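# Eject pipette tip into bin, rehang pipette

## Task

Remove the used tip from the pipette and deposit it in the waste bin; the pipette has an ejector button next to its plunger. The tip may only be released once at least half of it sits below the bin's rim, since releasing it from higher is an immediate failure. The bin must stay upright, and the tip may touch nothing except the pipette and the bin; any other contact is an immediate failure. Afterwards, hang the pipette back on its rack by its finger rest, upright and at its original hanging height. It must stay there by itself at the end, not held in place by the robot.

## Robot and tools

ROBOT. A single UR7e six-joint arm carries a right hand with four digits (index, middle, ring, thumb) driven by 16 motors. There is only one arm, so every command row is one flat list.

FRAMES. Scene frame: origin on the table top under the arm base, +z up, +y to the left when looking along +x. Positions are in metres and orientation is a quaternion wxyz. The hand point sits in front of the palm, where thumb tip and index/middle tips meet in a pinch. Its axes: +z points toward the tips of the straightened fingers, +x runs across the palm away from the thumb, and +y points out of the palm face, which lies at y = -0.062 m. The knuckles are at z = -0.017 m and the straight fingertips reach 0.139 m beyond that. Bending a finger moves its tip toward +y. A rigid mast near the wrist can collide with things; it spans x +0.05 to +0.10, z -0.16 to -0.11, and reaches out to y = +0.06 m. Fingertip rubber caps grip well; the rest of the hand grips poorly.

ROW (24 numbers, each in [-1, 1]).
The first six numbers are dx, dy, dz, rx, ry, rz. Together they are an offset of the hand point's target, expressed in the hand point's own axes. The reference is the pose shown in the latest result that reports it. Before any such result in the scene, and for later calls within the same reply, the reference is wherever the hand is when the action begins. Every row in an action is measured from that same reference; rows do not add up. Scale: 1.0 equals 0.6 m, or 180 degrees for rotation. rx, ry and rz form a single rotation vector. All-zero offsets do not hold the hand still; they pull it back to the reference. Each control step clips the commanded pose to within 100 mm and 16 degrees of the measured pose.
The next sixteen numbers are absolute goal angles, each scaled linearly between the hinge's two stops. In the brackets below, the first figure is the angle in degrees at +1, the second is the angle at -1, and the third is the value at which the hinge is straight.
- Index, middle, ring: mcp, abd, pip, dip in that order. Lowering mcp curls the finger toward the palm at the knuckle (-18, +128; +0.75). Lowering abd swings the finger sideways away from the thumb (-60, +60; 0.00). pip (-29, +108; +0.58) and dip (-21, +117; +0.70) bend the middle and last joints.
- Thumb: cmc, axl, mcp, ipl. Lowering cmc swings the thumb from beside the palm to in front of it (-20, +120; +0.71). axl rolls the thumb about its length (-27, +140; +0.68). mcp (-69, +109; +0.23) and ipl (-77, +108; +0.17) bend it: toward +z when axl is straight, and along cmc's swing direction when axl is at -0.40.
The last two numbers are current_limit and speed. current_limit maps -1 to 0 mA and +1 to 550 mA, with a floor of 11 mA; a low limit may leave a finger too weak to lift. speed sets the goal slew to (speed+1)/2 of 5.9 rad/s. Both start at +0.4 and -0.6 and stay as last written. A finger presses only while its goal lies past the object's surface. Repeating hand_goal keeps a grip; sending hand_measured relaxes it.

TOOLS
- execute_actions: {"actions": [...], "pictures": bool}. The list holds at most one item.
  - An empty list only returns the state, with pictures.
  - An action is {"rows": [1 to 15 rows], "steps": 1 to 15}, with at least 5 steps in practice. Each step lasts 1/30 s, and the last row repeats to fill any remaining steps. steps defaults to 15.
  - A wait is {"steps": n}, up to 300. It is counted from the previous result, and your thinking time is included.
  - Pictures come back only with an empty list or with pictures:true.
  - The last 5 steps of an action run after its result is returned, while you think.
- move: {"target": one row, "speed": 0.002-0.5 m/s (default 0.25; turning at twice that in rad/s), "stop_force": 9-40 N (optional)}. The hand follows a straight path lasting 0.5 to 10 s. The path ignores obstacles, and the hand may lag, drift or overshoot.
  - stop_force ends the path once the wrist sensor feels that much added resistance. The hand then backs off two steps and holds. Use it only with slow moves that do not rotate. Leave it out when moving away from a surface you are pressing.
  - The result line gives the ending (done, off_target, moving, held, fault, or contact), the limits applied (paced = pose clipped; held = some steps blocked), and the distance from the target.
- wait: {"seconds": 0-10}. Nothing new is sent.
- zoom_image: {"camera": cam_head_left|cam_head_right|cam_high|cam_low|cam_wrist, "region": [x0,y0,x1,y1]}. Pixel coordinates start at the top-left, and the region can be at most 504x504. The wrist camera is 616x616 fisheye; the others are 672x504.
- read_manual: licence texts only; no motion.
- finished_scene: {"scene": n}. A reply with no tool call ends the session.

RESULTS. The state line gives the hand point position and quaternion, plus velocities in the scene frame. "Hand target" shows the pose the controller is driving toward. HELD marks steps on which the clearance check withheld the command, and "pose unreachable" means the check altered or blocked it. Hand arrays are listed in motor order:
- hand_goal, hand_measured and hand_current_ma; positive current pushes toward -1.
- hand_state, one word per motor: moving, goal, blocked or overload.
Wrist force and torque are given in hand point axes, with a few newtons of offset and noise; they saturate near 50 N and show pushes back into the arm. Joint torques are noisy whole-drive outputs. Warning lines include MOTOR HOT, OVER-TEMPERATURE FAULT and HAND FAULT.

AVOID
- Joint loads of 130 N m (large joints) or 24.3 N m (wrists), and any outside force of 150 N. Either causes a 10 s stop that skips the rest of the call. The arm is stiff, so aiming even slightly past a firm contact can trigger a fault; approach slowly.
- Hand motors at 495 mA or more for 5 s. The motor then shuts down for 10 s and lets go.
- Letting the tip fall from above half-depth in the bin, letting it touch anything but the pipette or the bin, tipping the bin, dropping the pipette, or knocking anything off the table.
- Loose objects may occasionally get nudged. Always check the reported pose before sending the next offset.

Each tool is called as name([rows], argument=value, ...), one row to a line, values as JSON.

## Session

execute_actions(actions=[])

Scene clock: 0.00 s of 9600.00 s.
end_effector_position=(+0.8338, -0.0793, +0.2989) hand_goal=(+0.754, +0.000, +0.576, +0.696, +0.754, +0.000, +0.576, +0.696, +0.754, +0.000, +0.576, +0.696, +0.714, +0.678, +0.226, +0.168) hand_measured=(+0.754, +0.000, +0.576, +0.696, +0.754, +0.000, +0.576, +0.696, +0.754, +0.000, +0.576, +0.696, +0.714, +0.678, +0.226, +0.168) hand_current_ma=(+0, +0, +0, +0, +0, +0, +0, +0, +0, +0, +0, +0, +0, +0, +0, +0) hand_state=(goal, goal, goal, goal, goal, goal, goal, goal, goal, goal, goal, goal, goal, goal, goal, goal) hand_current_limit=0.40 hand_speed=-0.60 end_effector_quat_wxyz=(+0.148, -0.014, +0.966, -0.210) end_effector_velocity=(+0.000, +0.001, +0.000) end_effector_angular_velocity=(+0.000, -0.001, +0.001)
Joint positions: [-0.229 -0.912  1.171 -2.257 -1.877 -1.938]
Joint velocities: [ 0.001 -0.     0.    -0.001  0.001 -0.   ]
Joint torques (N m, as the arm reports them, + toward a larger angle): no reading
Motor temperatures (°C, as the motors report them): [34 35 32 40 36 42]
Wrist force (N, on the end effector, along its own x y z axes, offset not removed): no reading
Wrist torque (N m, same axes, about the end effector's origin, offset not removed): no reading
Hand target: +0.834, -0.079, +0.299; +0.148, -0.014, +0.966, -0.210
camera_calibration (this result's frames):
cam_wrist: T_world_to_cam=[[0.749379, 0.66196, 0.0155286, -0.55106], [0.179871, -0.226084, 0.957357, -0.491274], [0.637243, -0.71463, -0.28849, -0.376517], [0, 0, 0, 1]] pos_world=[0.741251, -0.0153596, 0.37026]

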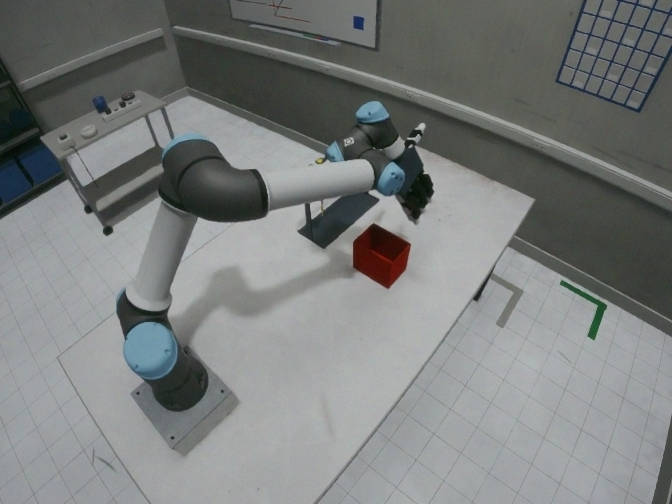

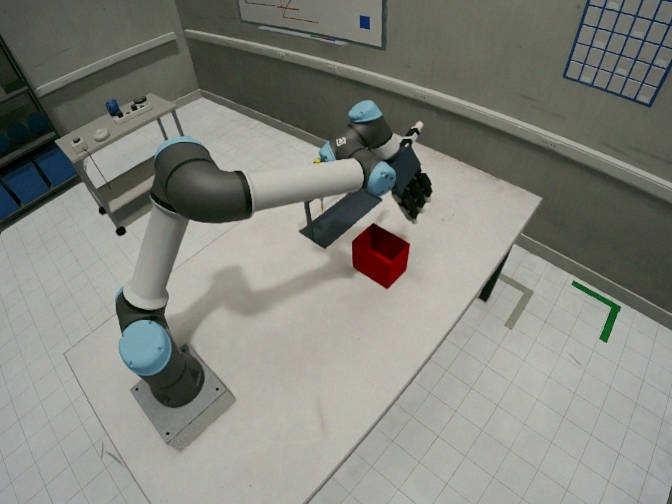

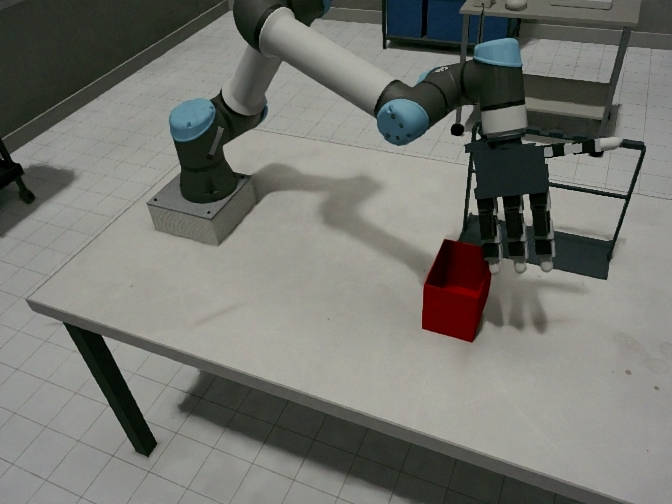

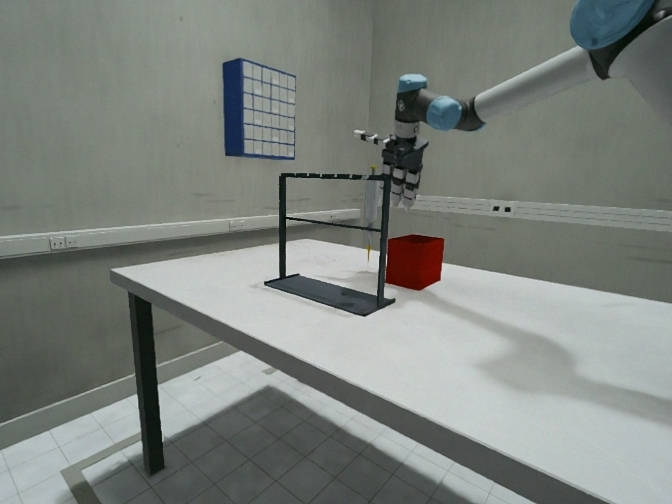

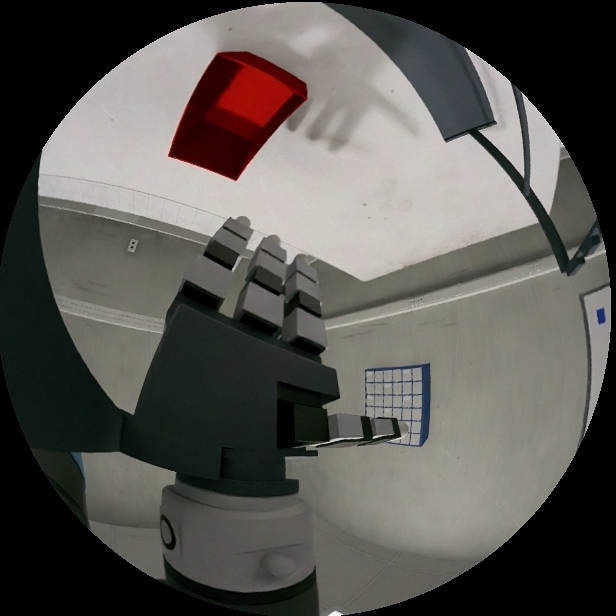

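move(target=[0.1224,0.2851,-0.0829,-0.190,-0.4152,0.0386, 0.754,0,0.576,0.696, 0.754,0,0.576,0.696, 0.95,0,0.95,0.95, 0.714,0.678,0.226,0.168, 0.7,-0.3], speed=0.3)

Scene clock: 4.67 s of 9600.00 s.
end_effector_position=(+0.7549, +0.0898, +0.2514) hand_goal=(+0.754, +0.000, +0.576, +0.696, +0.754, +0.000, +0.576, +0.696, +0.950, +0.000, +0.950, +0.950, +0.714, +0.678, +0.226, +0.168) hand_measured=(+0.750, -0.002, +0.576, +0.696, +0.752, -0.002, +0.576, +0.696, +0.948, -0.002, +0.946, +0.948, +0.712, +0.678, +0.224, +0.168) hand_current_ma=(-17, -13, +4, +0, -15, -12, +4, +0, -16, -10, -17, -15, -13, -4, -15, -2) hand_state=(goal, goal, goal, goal, goal, goal, goal, goal, goal, goal, goal, goal, goal, goal, goal, goal) hand_current_limit=0.70 hand_speed=-0.30 end_effector_quat_wxyz=(+0.696, -0.123, +0.697, +0.123) end_effector_velocity=(+0.000, +0.001, +0.000) end_effector_angular_velocity=(+0.005, -0.008, +0.003)
Joint positions: [-0.313 -0.543  1.599 -4.207 -0.863 -1.563]
Joint velocities: [ 0.001  0.007 -0.008 -0.011  0.001  0.01 ]
Joint torques (N m, as the arm reports them, + toward a larger angle): [ 11.82 -40.86 -18.82  -3.49   1.44   1.62]
Motor temperatures (°C, as the motors report them): [34 35 32 40 36 42]
Wrist force (N, on the end effector, along its own x y z axes, offset not removed): [-2.6 -1.7 3.5]
Wrist torque (N m, same axes, about the end effector's origin, offset not removed): [-0.55 0.12 -0.72]
Hand target: +0.755, +0.090, +0.251; +0.696, -0.123, +0.696, +0.124
Off the commanded pose: 0.000 m, 0 deg.
Kept back: nothing.
move: done
camera_calibration (this result's frames):
cam_wrist: T_world_to_cam=[[-0.269286, 0.564789, 0.780063, -0.0176149], [-0.442052, -0.792104, 0.420906, 0.261804], [0.855614, -0.231484, 0.462969, -0.616233], [0, 0, 0, 1]] pos_world=[0.638245, 0.0746763, 0.188843]

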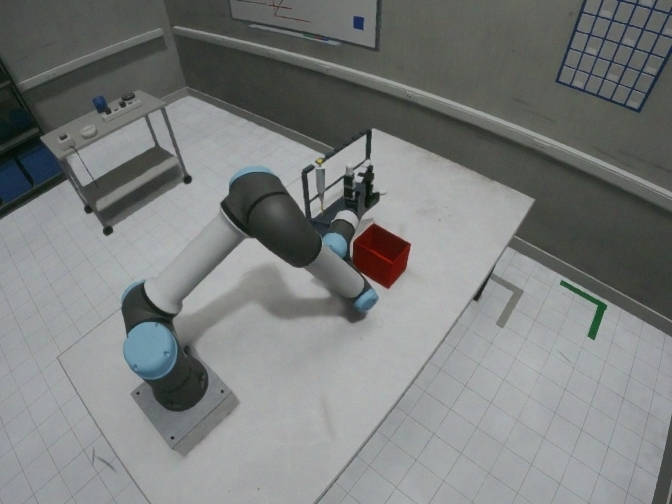

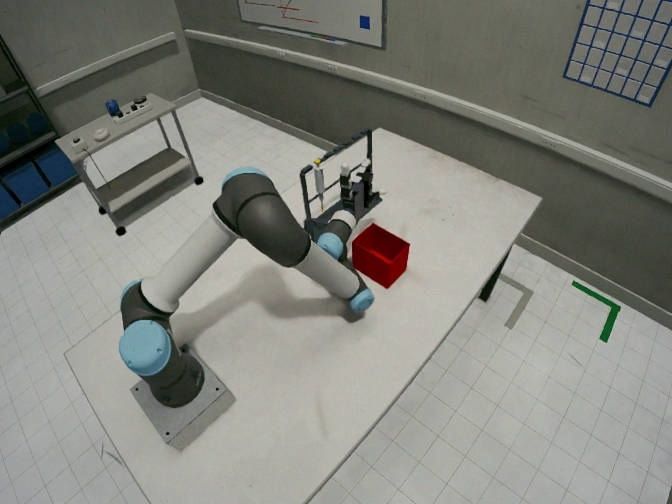

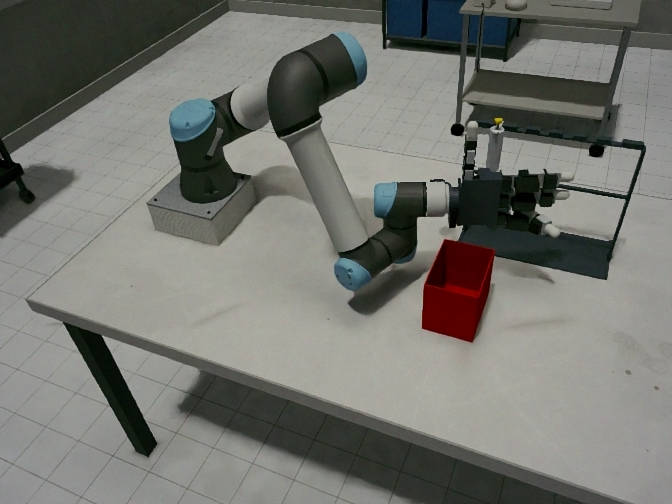

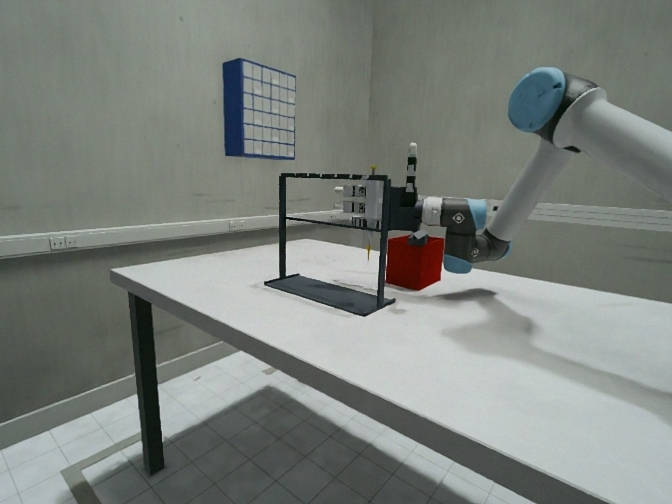

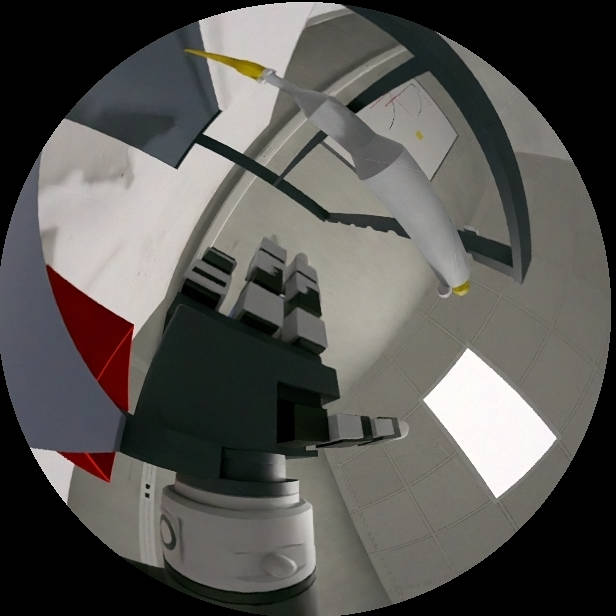

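execute_actions(actions=[])

Scene clock: 5.27 s of 9600.00 s.
end_effector_position=(+0.7549, +0.0899, +0.2514) hand_goal=(+0.754, +0.000, +0.576, +0.696, +0.754, +0.000, +0.576, +0.696, +0.950, +0.000, +0.950, +0.950, +0.714, +0.678, +0.226, +0.168) hand_measured=(+0.750, -0.002, +0.576, +0.696, +0.752, -0.002, +0.576, +0.696, +0.948, -0.002, +0.946, +0.948, +0.712, +0.678, +0.224, +0.168) hand_current_ma=(-16, -13, +4, +0, -15, -12, +4, +0, -15, -10, -17, -15, -13, -4, -15, -2) hand_state=(goal, goal, goal, goal, goal, goal, goal, goal, goal, goal, goal, goal, goal, goal, goal, goal) hand_current_limit=0.70 hand_speed=-0.30 end_effector_quat_wxyz=(+0.696, -0.123, +0.696, +0.124) end_effector_velocity=(-0.000, -0.000, -0.000) end_effector_angular_velocity=(+0.000, +0.001, +0.000)
Joint positions: [-0.313 -0.542  1.599 -4.208 -0.863 -1.562]
Joint velocities: [-0.001  0.     0.001  0.001  0.001 -0.   ]
Joint torques (N m, as the arm reports them, + toward a larger angle): [ 10.93 -43.4  -18.87  -3.39   1.36   1.35]
Motor temperatures (°C, as the motors report them): [34 35 32 40 36 42]
Wrist force (N, on the end effector, along its own x y z axes, offset not removed): [-5.9 1.9 7.2]
Wrist torque (N m, same axes, about the end effector's origin, offset not removed): [-0.28 0.68 -0.35]
Hand target: +0.755, +0.090, +0.251; +0.696, -0.123, +0.696, +0.124
Off the commanded pose: 0.000 m, 0 deg.
Kept back: nothing.
Steps of this call (steps 1 to 18: nothing new was sent). Readings (end_effector_position | what the end effector reports):
1: (+0.7549, +0.0898, +0.2514) | hand_goal=(+0.754, +0.000, +0.576, +0.696, +0.754, +0.000, +0.576, +0.696, +0.950, +0.000, +0.950, +0.950, +0.714, +0.678, +0.226, +0.168) hand_measured=(+0.750, -0.002, +0.576, +0.696, +0.752, -0.002, +0.576, +0.696, +0.948, -0.002, +0.946, +0.948, +0.712, +0.678, +0.224, +0.168) hand_current_ma=(-17, -13, +4, +0, -15, -12, +4, +0, -16, -10, -17, -15, -13, -4, -15, -2) hand_state=(goal, goal, goal, goal, goal, goal, goal, goal, goal, goal, goal, goal, goal, goal, goal, goal) hand_current_limit=0.70 hand_speed=-0.30
2: (+0.7549, +0.0899, +0.2514) | hand_goal=(+0.754, +0.000, +0.576, +0.696, +0.754, +0.000, +0.576, +0.696, +0.950, +0.000, +0.950, +0.950, +0.714, +0.678, +0.226, +0.168) hand_measured=(+0.750, -0.002, +0.576, +0.696, +0.752, -0.002, +0.576, +0.696, +0.948, -0.002, +0.946, +0.948, +0.712, +0.678, +0.224, +0.168) hand_current_ma=(-17, -13, +4, +0, -15, -12, +4, +0, -15, -10, -17, -15, -13, -4, -15, -2) hand_state=(goal, goal, goal, goal, goal, goal, goal, goal, goal, goal, goal, goal, goal, goal, goal, goal) hand_current_limit=0.70 hand_speed=-0.30
4: (+0.7549, +0.0899, +0.2514) | hand_goal=(+0.754, +0.000, +0.576, +0.696, +0.754, +0.000, +0.576, +0.696, +0.950, +0.000, +0.950, +0.950, +0.714, +0.678, +0.226, +0.168) hand_measured=(+0.750, -0.002, +0.576, +0.696, +0.752, -0.002, +0.576, +0.696, +0.948, -0.002, +0.946, +0.948, +0.712, +0.678, +0.224, +0.168) hand_current_ma=(-17, -13, +4, +0, -15, -12, +4, +0, -15, -10, -17, -15, -13, -4, -15, -2) hand_state=(goal, goal, goal, goal, goal, goal, goal, goal, goal, goal, goal, goal, goal, goal, goal, goal) hand_current_limit=0.70 hand_speed=-0.30
8: (+0.7549, +0.0899, +0.2514) | hand_goal=(+0.754, +0.000, +0.576, +0.696, +0.754, +0.000, +0.576, +0.696, +0.950, +0.000, +0.950, +0.950, +0.714, +0.678, +0.226, +0.168) hand_measured=(+0.750, -0.002, +0.576, +0.696, +0.752, -0.002, +0.576, +0.696, +0.948, -0.002, +0.946, +0.948, +0.712, +0.678, +0.224, +0.168) hand_current_ma=(-17, -13, +4, +0, -15, -12, +4, +0, -15, -10, -17, -15, -13, -4, -15, -2) hand_state=(goal, goal, goal, goal, goal, goal, goal, goal, goal, goal, goal, goal, goal, goal, goal, goal) hand_current_limit=0.70 hand_speed=-0.30
18: the state above
camera_calibration (this result's frames):
cam_wrist: T_world_to_cam=[[-0.269983, 0.564362, 0.780131, -0.0171003], [-0.442275, -0.792375, 0.42016, 0.262228], [0.855279, -0.231596, 0.463531, -0.616125], [0, 0, 0, 1]] pos_world=[0.638319, 0.0747419, 0.188755]

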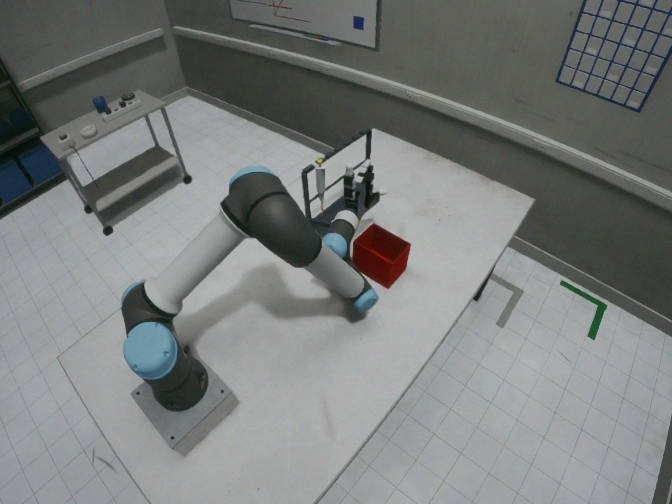

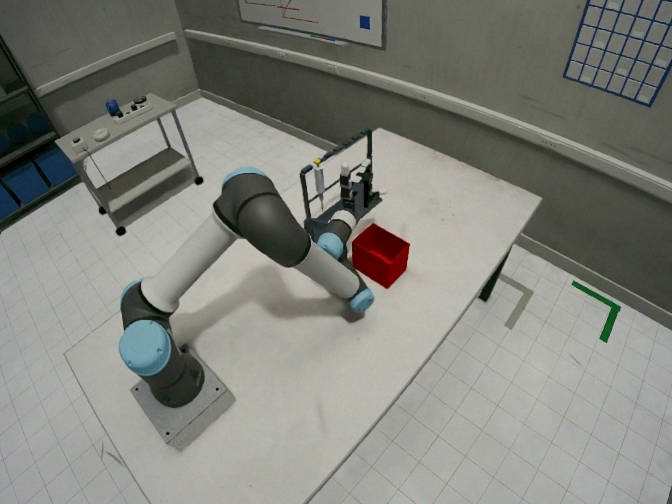

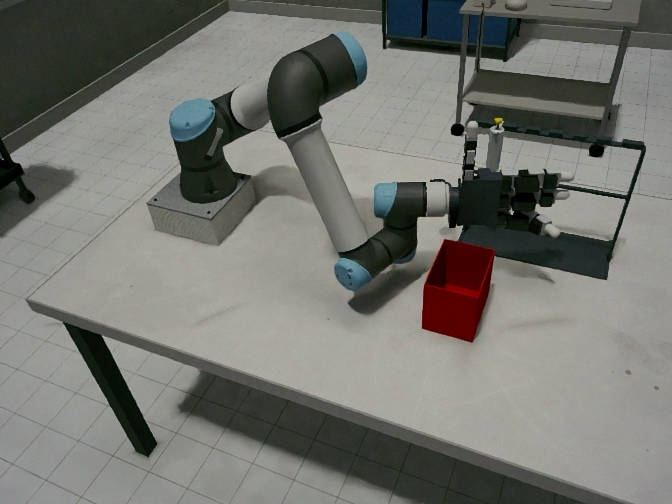

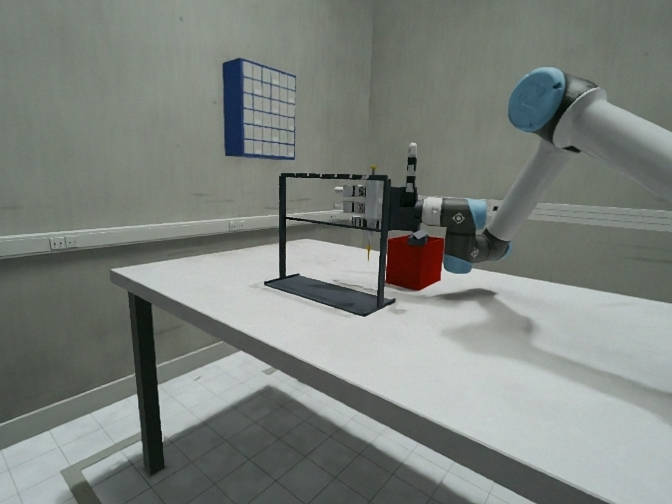

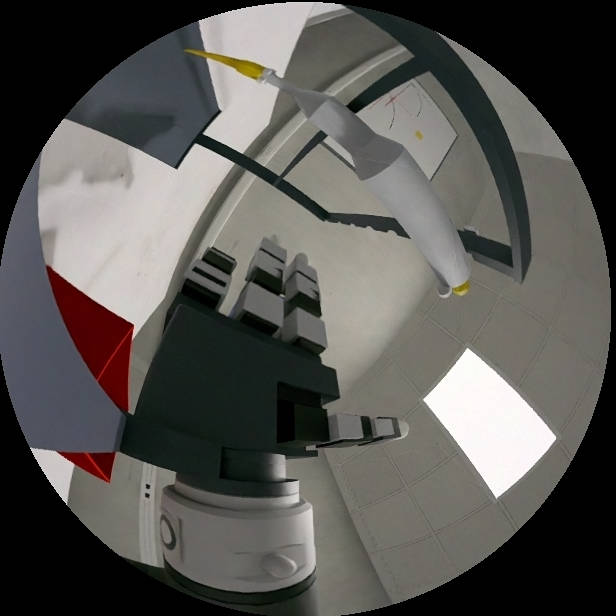

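zoom_image(camera="cam_high", region=[450, 100, 550, 180])

zoom_image(camera="cam_low", region=[320, 150, 420, 270])

zoom_image(camera="cam_wrist", region=[380, 190, 540, 320])

Region (450, 100, 550, 180) of cam_high's 672x504 image, scaled by 5.040, with more detail than that image has; it fills the top 403 rows of this view, and the rest is white.

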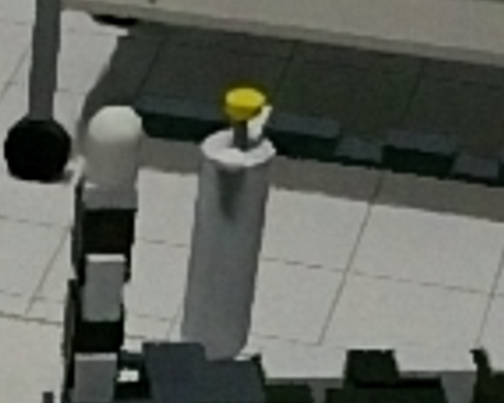

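Region (320, 150, 420, 270) of cam_low's 672x504 image, scaled by 4.200, with more detail than that image has.

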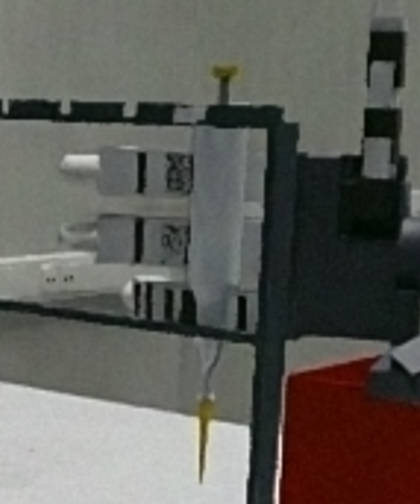

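Region (380, 190, 540, 320) of cam_wrist's 616x616 image, scaled by 3.150, with more detail than that image has; it fills the top 410 rows of this view, and the rest is white.

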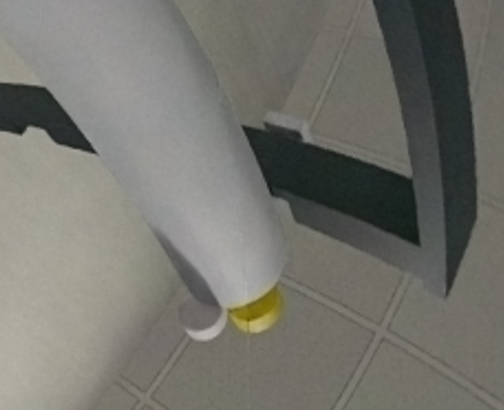

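move(target=[0, 0.143, 0.0357, 0, 0, 0, 0.754, 0, 0.576, 0.696, 0.754, 0, 0.576, 0.696, 0.95, 0, 0.95, 0.95, 0.714, 0.678, 0.226, 0.168, 0.7, -0.3], speed=0.12)

Scene clock: 9.17 s of 9600.00 s.
end_effector_position=(+0.7456, +0.1777, +0.2513) hand_goal=(+0.754, +0.000, +0.576, +0.696, +0.754, +0.000, +0.576, +0.696, +0.950, +0.000, +0.950, +0.950, +0.714, +0.678, +0.226, +0.168) hand_measured=(+0.752, -0.002, +0.576, +0.696, +0.752, -0.002, +0.576, +0.696, +0.948, -0.002, +0.946, +0.948, +0.712, +0.678, +0.224, +0.168) hand_current_ma=(-12, -13, +4, +0, -11, -12, +4, +0, -11, -10, -16, -14, -9, -4, -14, -2) hand_state=(goal, goal, goal, goal, goal, goal, goal, goal, goal, goal, goal, goal, goal, goal, goal, goal) hand_current_limit=0.70 hand_speed=-0.30 end_effector_quat_wxyz=(+0.696, -0.123, +0.696, +0.123) end_effector_velocity=(+0.000, +0.002, -0.000) end_effector_angular_velocity=(+0.000, +0.001, +0.000)
Joint positions: [-0.164 -0.559  1.644 -4.237 -1.012 -1.564]
Joint velocities: [ 0.003  0.    -0.     0.001 -0.003 -0.   ]
Joint torques (N m, as the arm reports them, + toward a larger angle): [ 13.4  -53.59  -8.47  -1.91  -1.66  -1.64]
Motor temperatures (°C, as the motors report them): [34 35 32 40 36 42]
Wrist force (N, on the end effector, along its own x y z axes, offset not removed): [0.8 -3.8 4.7]
Wrist torque (N m, same axes, about the end effector's origin, offset not removed): [-0.81 -0.05 0.04]
Hand target: +0.746, +0.178, +0.251; +0.696, -0.123, +0.696, +0.123
Off the commanded pose: 0.000 m, 0 deg.
Kept back: nothing.
move: done
camera_calibration (this result's frames):
cam_wrist: T_world_to_cam=[[-0.269937, 0.564598, 0.779976, -0.0690847], [-0.442232, -0.792253, 0.420435, 0.327582], [0.855315, -0.23144, 0.463542, -0.587803], [0, 0, 0, 1]] pos_world=[0.628975, 0.162492, 0.188629]

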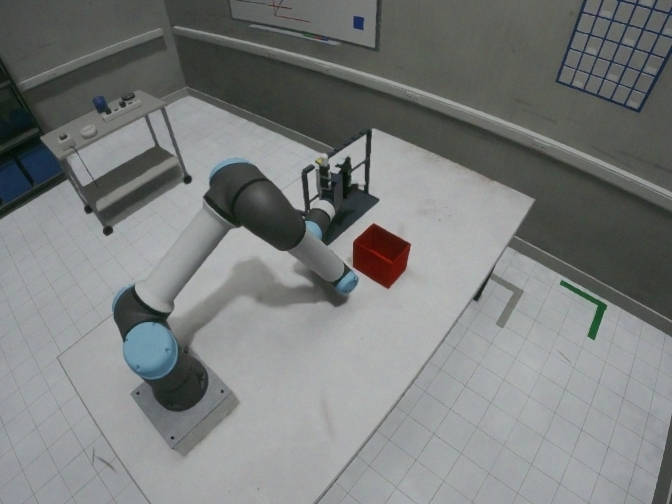

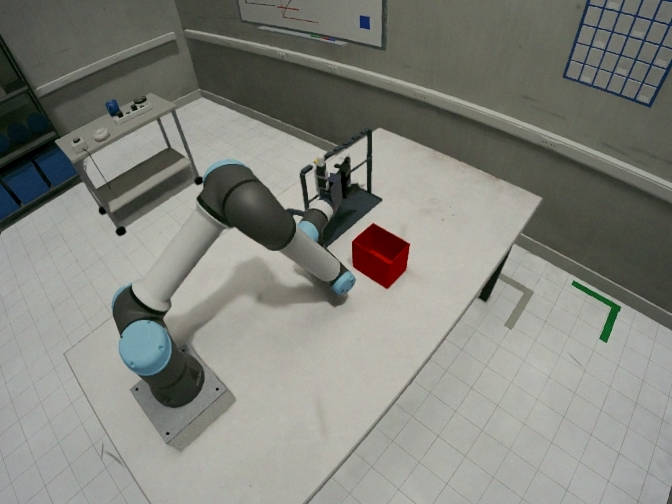

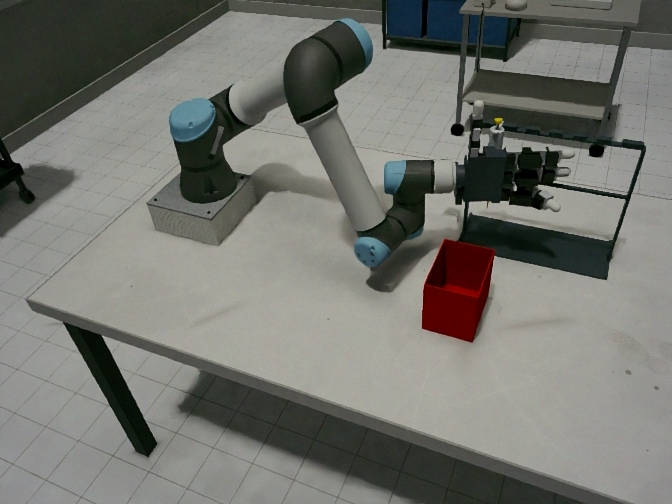

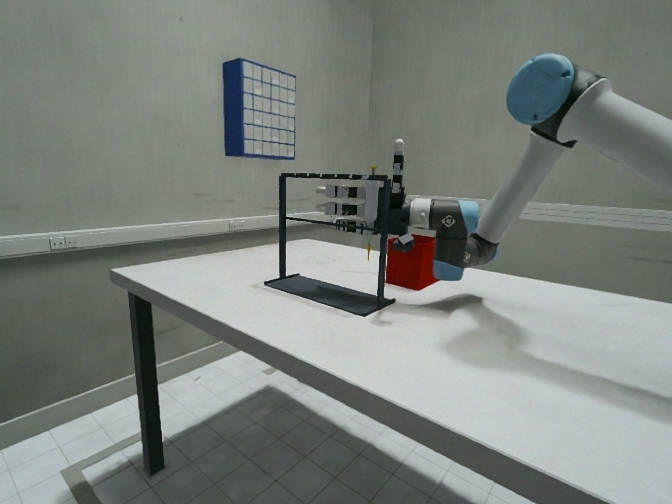

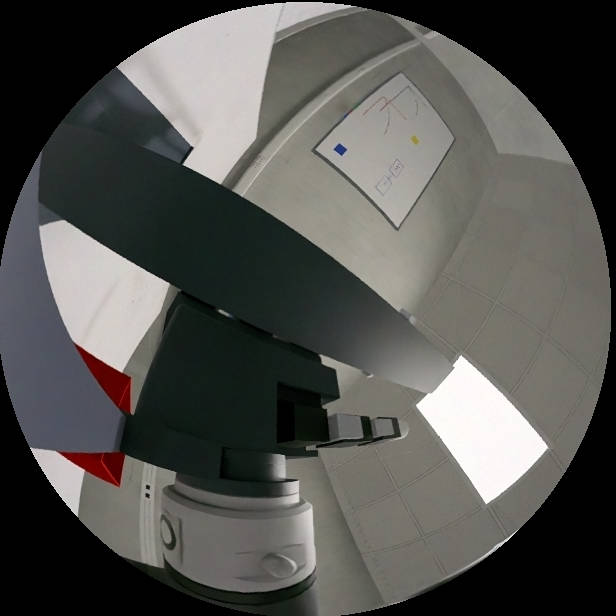

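move(target=[0, 0.0185, 0, 0, 0, 0, 0.137, 0, -0.591, 0.188, 0.137, 0, -0.591, 0.188, 0.95, 0, 0.95, 0.95, 0.714, 0.678, 0.226, 0.168, 0.7, -0.3], speed=0.02)

Scene clock: 11.30 s of 9600.00 s.
end_effector_position=(+0.7418, +0.1881, +0.2513) hand_goal=(+0.138, +0.000, -0.590, +0.188, +0.138, +0.000, -0.590, +0.188, +0.950, +0.000, +0.950, +0.950, +0.714, +0.678, +0.226, +0.168) hand_measured=(+0.140, -0.002, -0.586, +0.190, +0.140, -0.002, -0.586, +0.190, +0.948, -0.002, +0.946, +0.948, +0.712, +0.678, +0.224, +0.168) hand_current_ma=(+12, -13, +16, +15, +11, -12, +15, +15, -11, -10, -16, -14, -9, -4, -14, -2) hand_state=(goal, goal, goal, goal, goal, goal, goal, goal, goal, goal, goal, goal, goal, goal, goal, goal) hand_current_limit=0.70 hand_speed=-0.30 end_effector_quat_wxyz=(+0.696, -0.123, +0.696, +0.123) end_effector_velocity=(-0.000, +0.001, -0.000) end_effector_angular_velocity=(+0.000, +0.001, +0.001)
Joint positions: [-0.147 -0.562  1.656 -4.244 -1.029 -1.564]
Joint velocities: [ 0.001 -0.     0.001  0.     0.     0.   ]
Joint torques (N m, as the arm reports them, + toward a larger angle): [ 11.68 -57.91  -1.06  -3.49  -1.21  -1.77]
Motor temperatures (°C, as the motors report them): [34 35 32 40 36 42]
Wrist force (N, on the end effector, along its own x y z axes, offset not removed): [0.0 -3.7 -1.1]
Wrist torque (N m, same axes, about the end effector's origin, offset not removed): [-0.19 0.01 -0.15]
Hand target: +0.742, +0.188, +0.251; +0.696, -0.123, +0.696, +0.123
Off the commanded pose: 0.000 m, 0 deg.
Kept back: nothing.
move: done
camera_calibration (this result's frames):
cam_wrist: T_world_to_cam=[[-0.269932, 0.564626, 0.779958, -0.0759829], [-0.442229, -0.792238, 0.420467, 0.334147], [0.855319, -0.231423, 0.463545, -0.582135], [0, 0, 0, 1]] pos_world=[0.62517, 0.172907, 0.188611]

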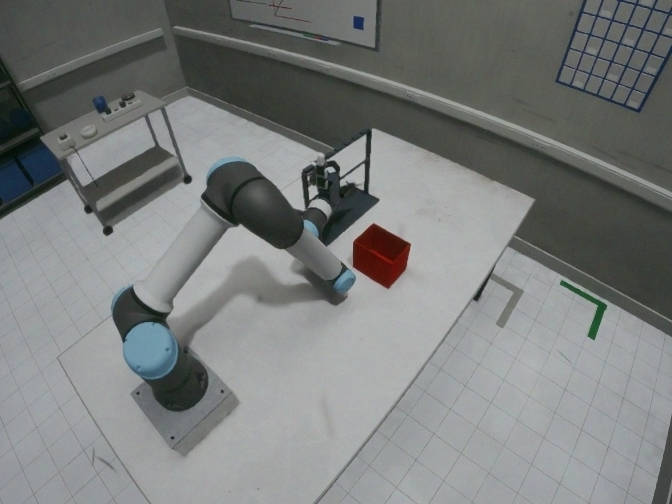

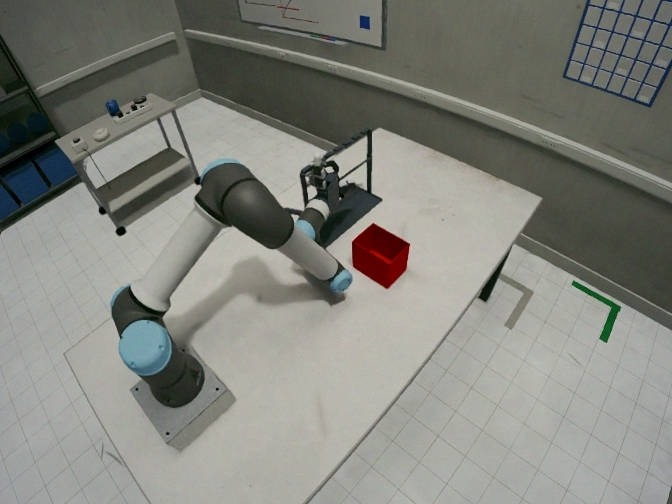

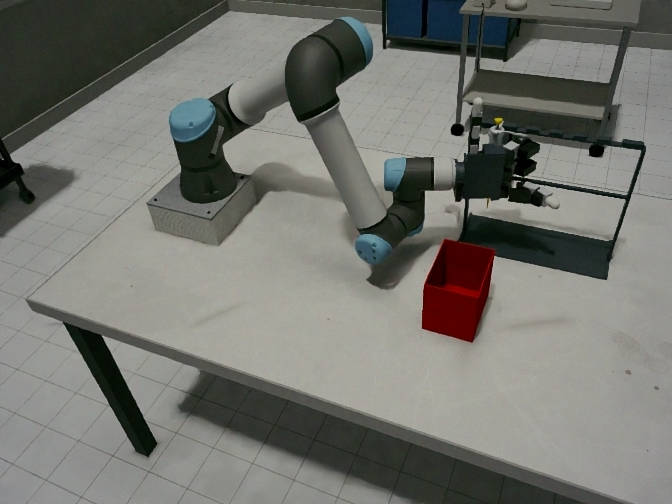

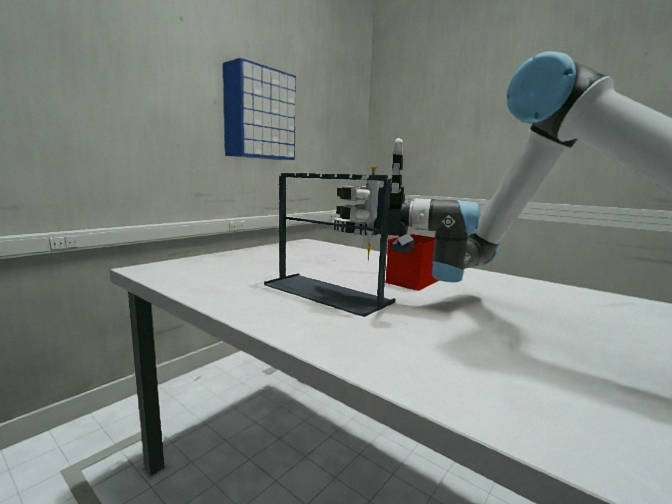

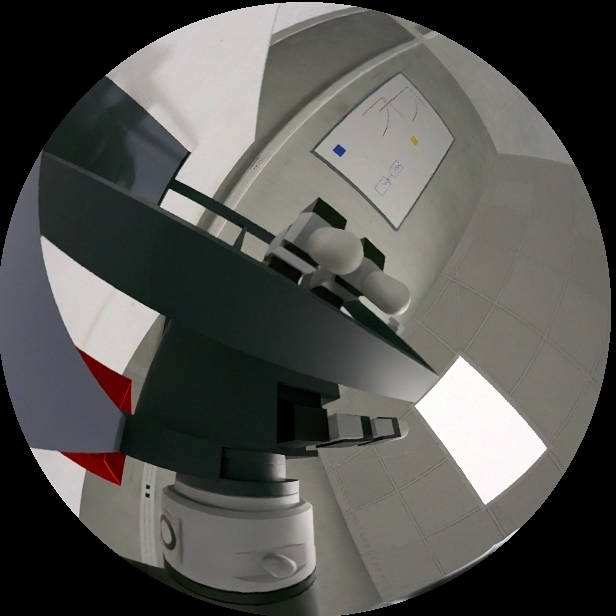

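Now grip.

move(target=[0, 0, 0, 0, 0, 0, 0.11, 0, -0.94, -0.25, 0.11, 0, -0.94, -0.25, 0.95, 0, 0.95, 0.95, 0.714, 0.678, 0.226, 0.168, 0.7, -0.6], speed=0.02)

zoom_image(camera="cam_low", region=[320, 150, 420, 270])

zoom_image(camera="cam_high", region=[450, 90, 550, 170])

Scene clock: 12.23 s of 9600.00 s.
end_effector_position=(+0.7418, +0.1881, +0.2513) hand_goal=(+0.110, +0.000, -0.940, -0.250, +0.110, +0.000, -0.940, -0.250, +0.950, +0.000, +0.950, +0.950, +0.714, +0.678, +0.226, +0.168) hand_measured=(+0.112, -0.002, -0.870, -0.134, +0.114, -0.002, -0.874, -0.128, +0.948, -0.002, +0.946, +0.948, +0.712, +0.678, +0.224, +0.168) hand_current_ma=(+12, -13, +353, +466, +18, -12, +332, +467, -11, -10, -15, -14, -9, -4, -14, -2) hand_state=(goal, goal, blocked, blocked, goal, goal, blocked, blocked, goal, goal, goal, goal, goal, goal, goal, goal) hand_current_limit=0.70 hand_speed=-0.60 end_effector_quat_wxyz=(+0.696, -0.123, +0.696, +0.123) end_effector_velocity=(-0.000, +0.000, +0.000) end_effector_angular_velocity=(-0.000, -0.000, +0.002)
Joint positions: [-0.147 -0.562  1.656 -4.244 -1.029 -1.564]
Joint velocities: [ 0.    -0.    -0.    -0.     0.002 -0.   ]
Joint torques (N m, as the arm reports them, + toward a larger angle): [  7.88 -57.28  -2.03  -2.99  -1.03  -1.34]
Motor temperatures (°C, as the motors report them): [34 35 32 40 36 42]
Wrist force (N, on the end effector, along its own x y z axes, offset not removed): [2.0 -2.9 -0.7]
Wrist torque (N m, same axes, about the end effector's origin, offset not removed): [-0.39 -0.26 -0.21]
Hand target: +0.742, +0.188, +0.251; +0.696, -0.123, +0.696, +0.123
Off the commanded pose: 0.000 m, 0 deg.
Kept back: nothing.
move: done
camera_calibration (this result's frames):
cam_wrist: T_world_to_cam=[[-0.26994, 0.564631, 0.779951, -0.0759869], [-0.442229, -0.792236, 0.42047, 0.334152], [0.855316, -0.231415, 0.463553, -0.58213], [0, 0, 0, 1]] pos_world=[0.625165, 0.172919, 0.188613]

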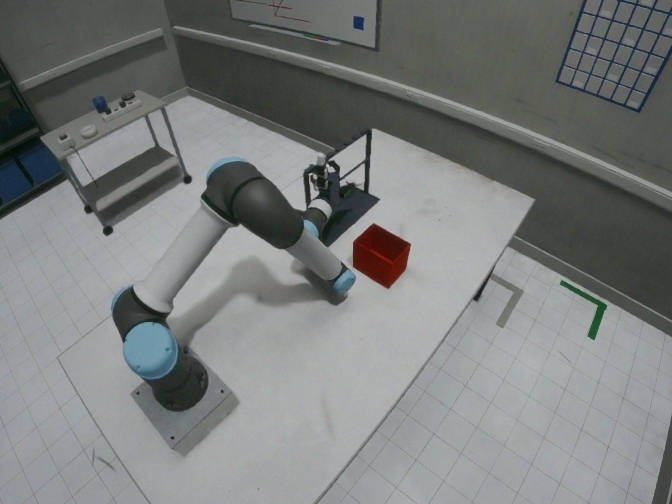

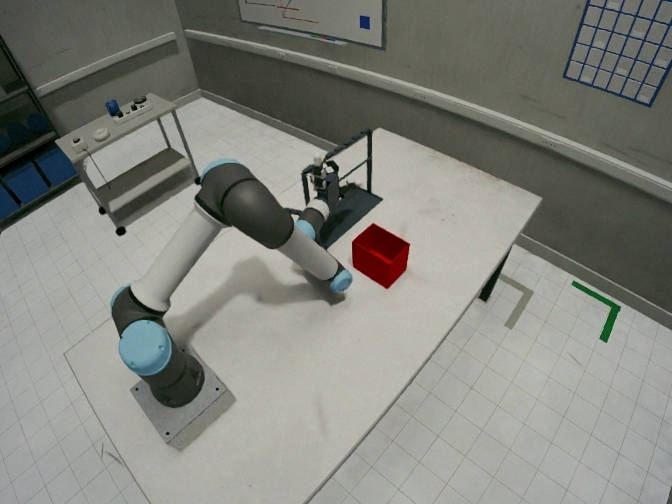

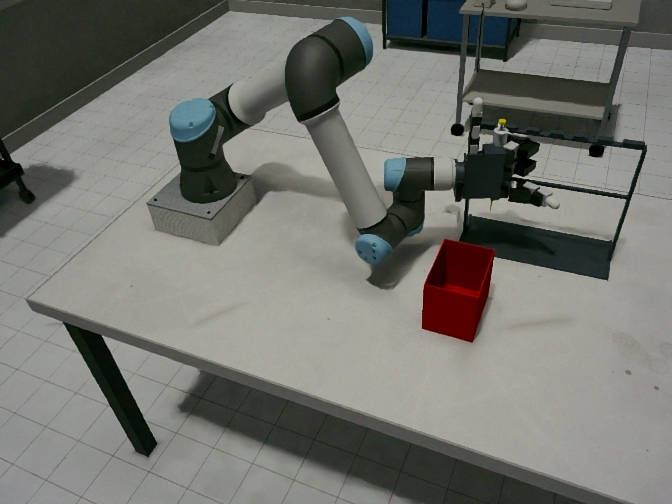

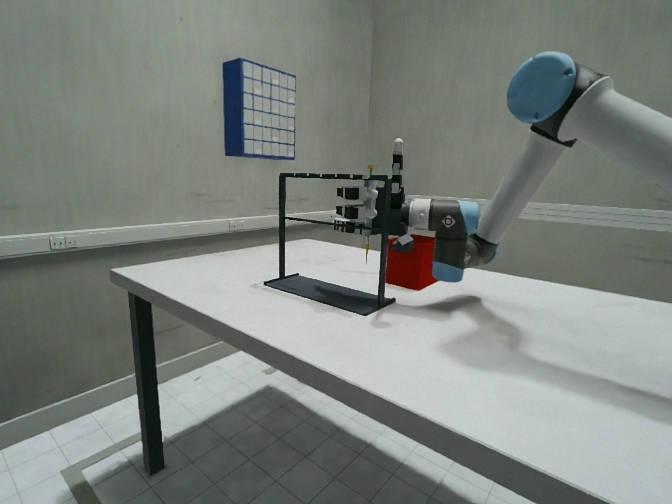

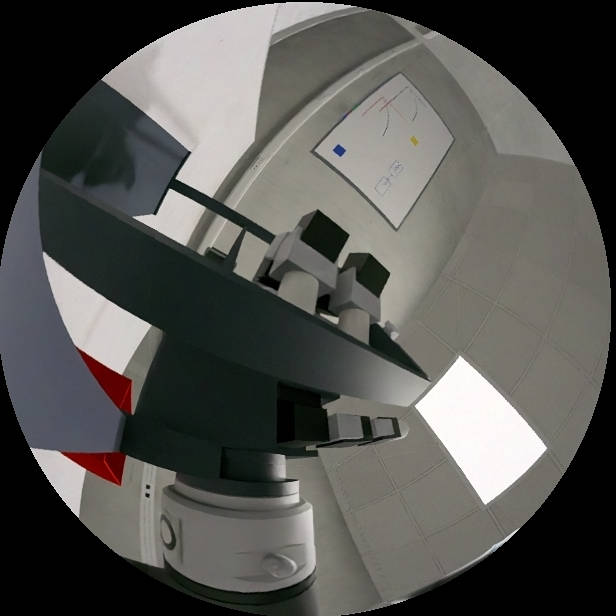

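Region (320, 150, 420, 270) of cam_low's 672x504 image, scaled by 4.200, with more detail than that image has.

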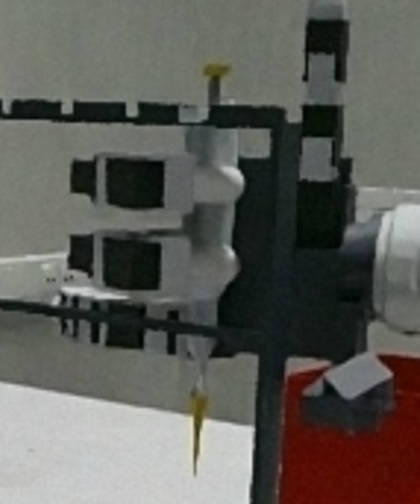

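Region (450, 90, 550, 170) of cam_high's 672x504 image, scaled by 5.040, with more detail than that image has; it fills the top 403 rows of this view, and the rest is white.

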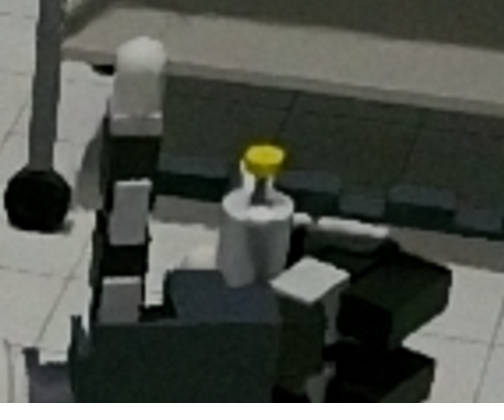

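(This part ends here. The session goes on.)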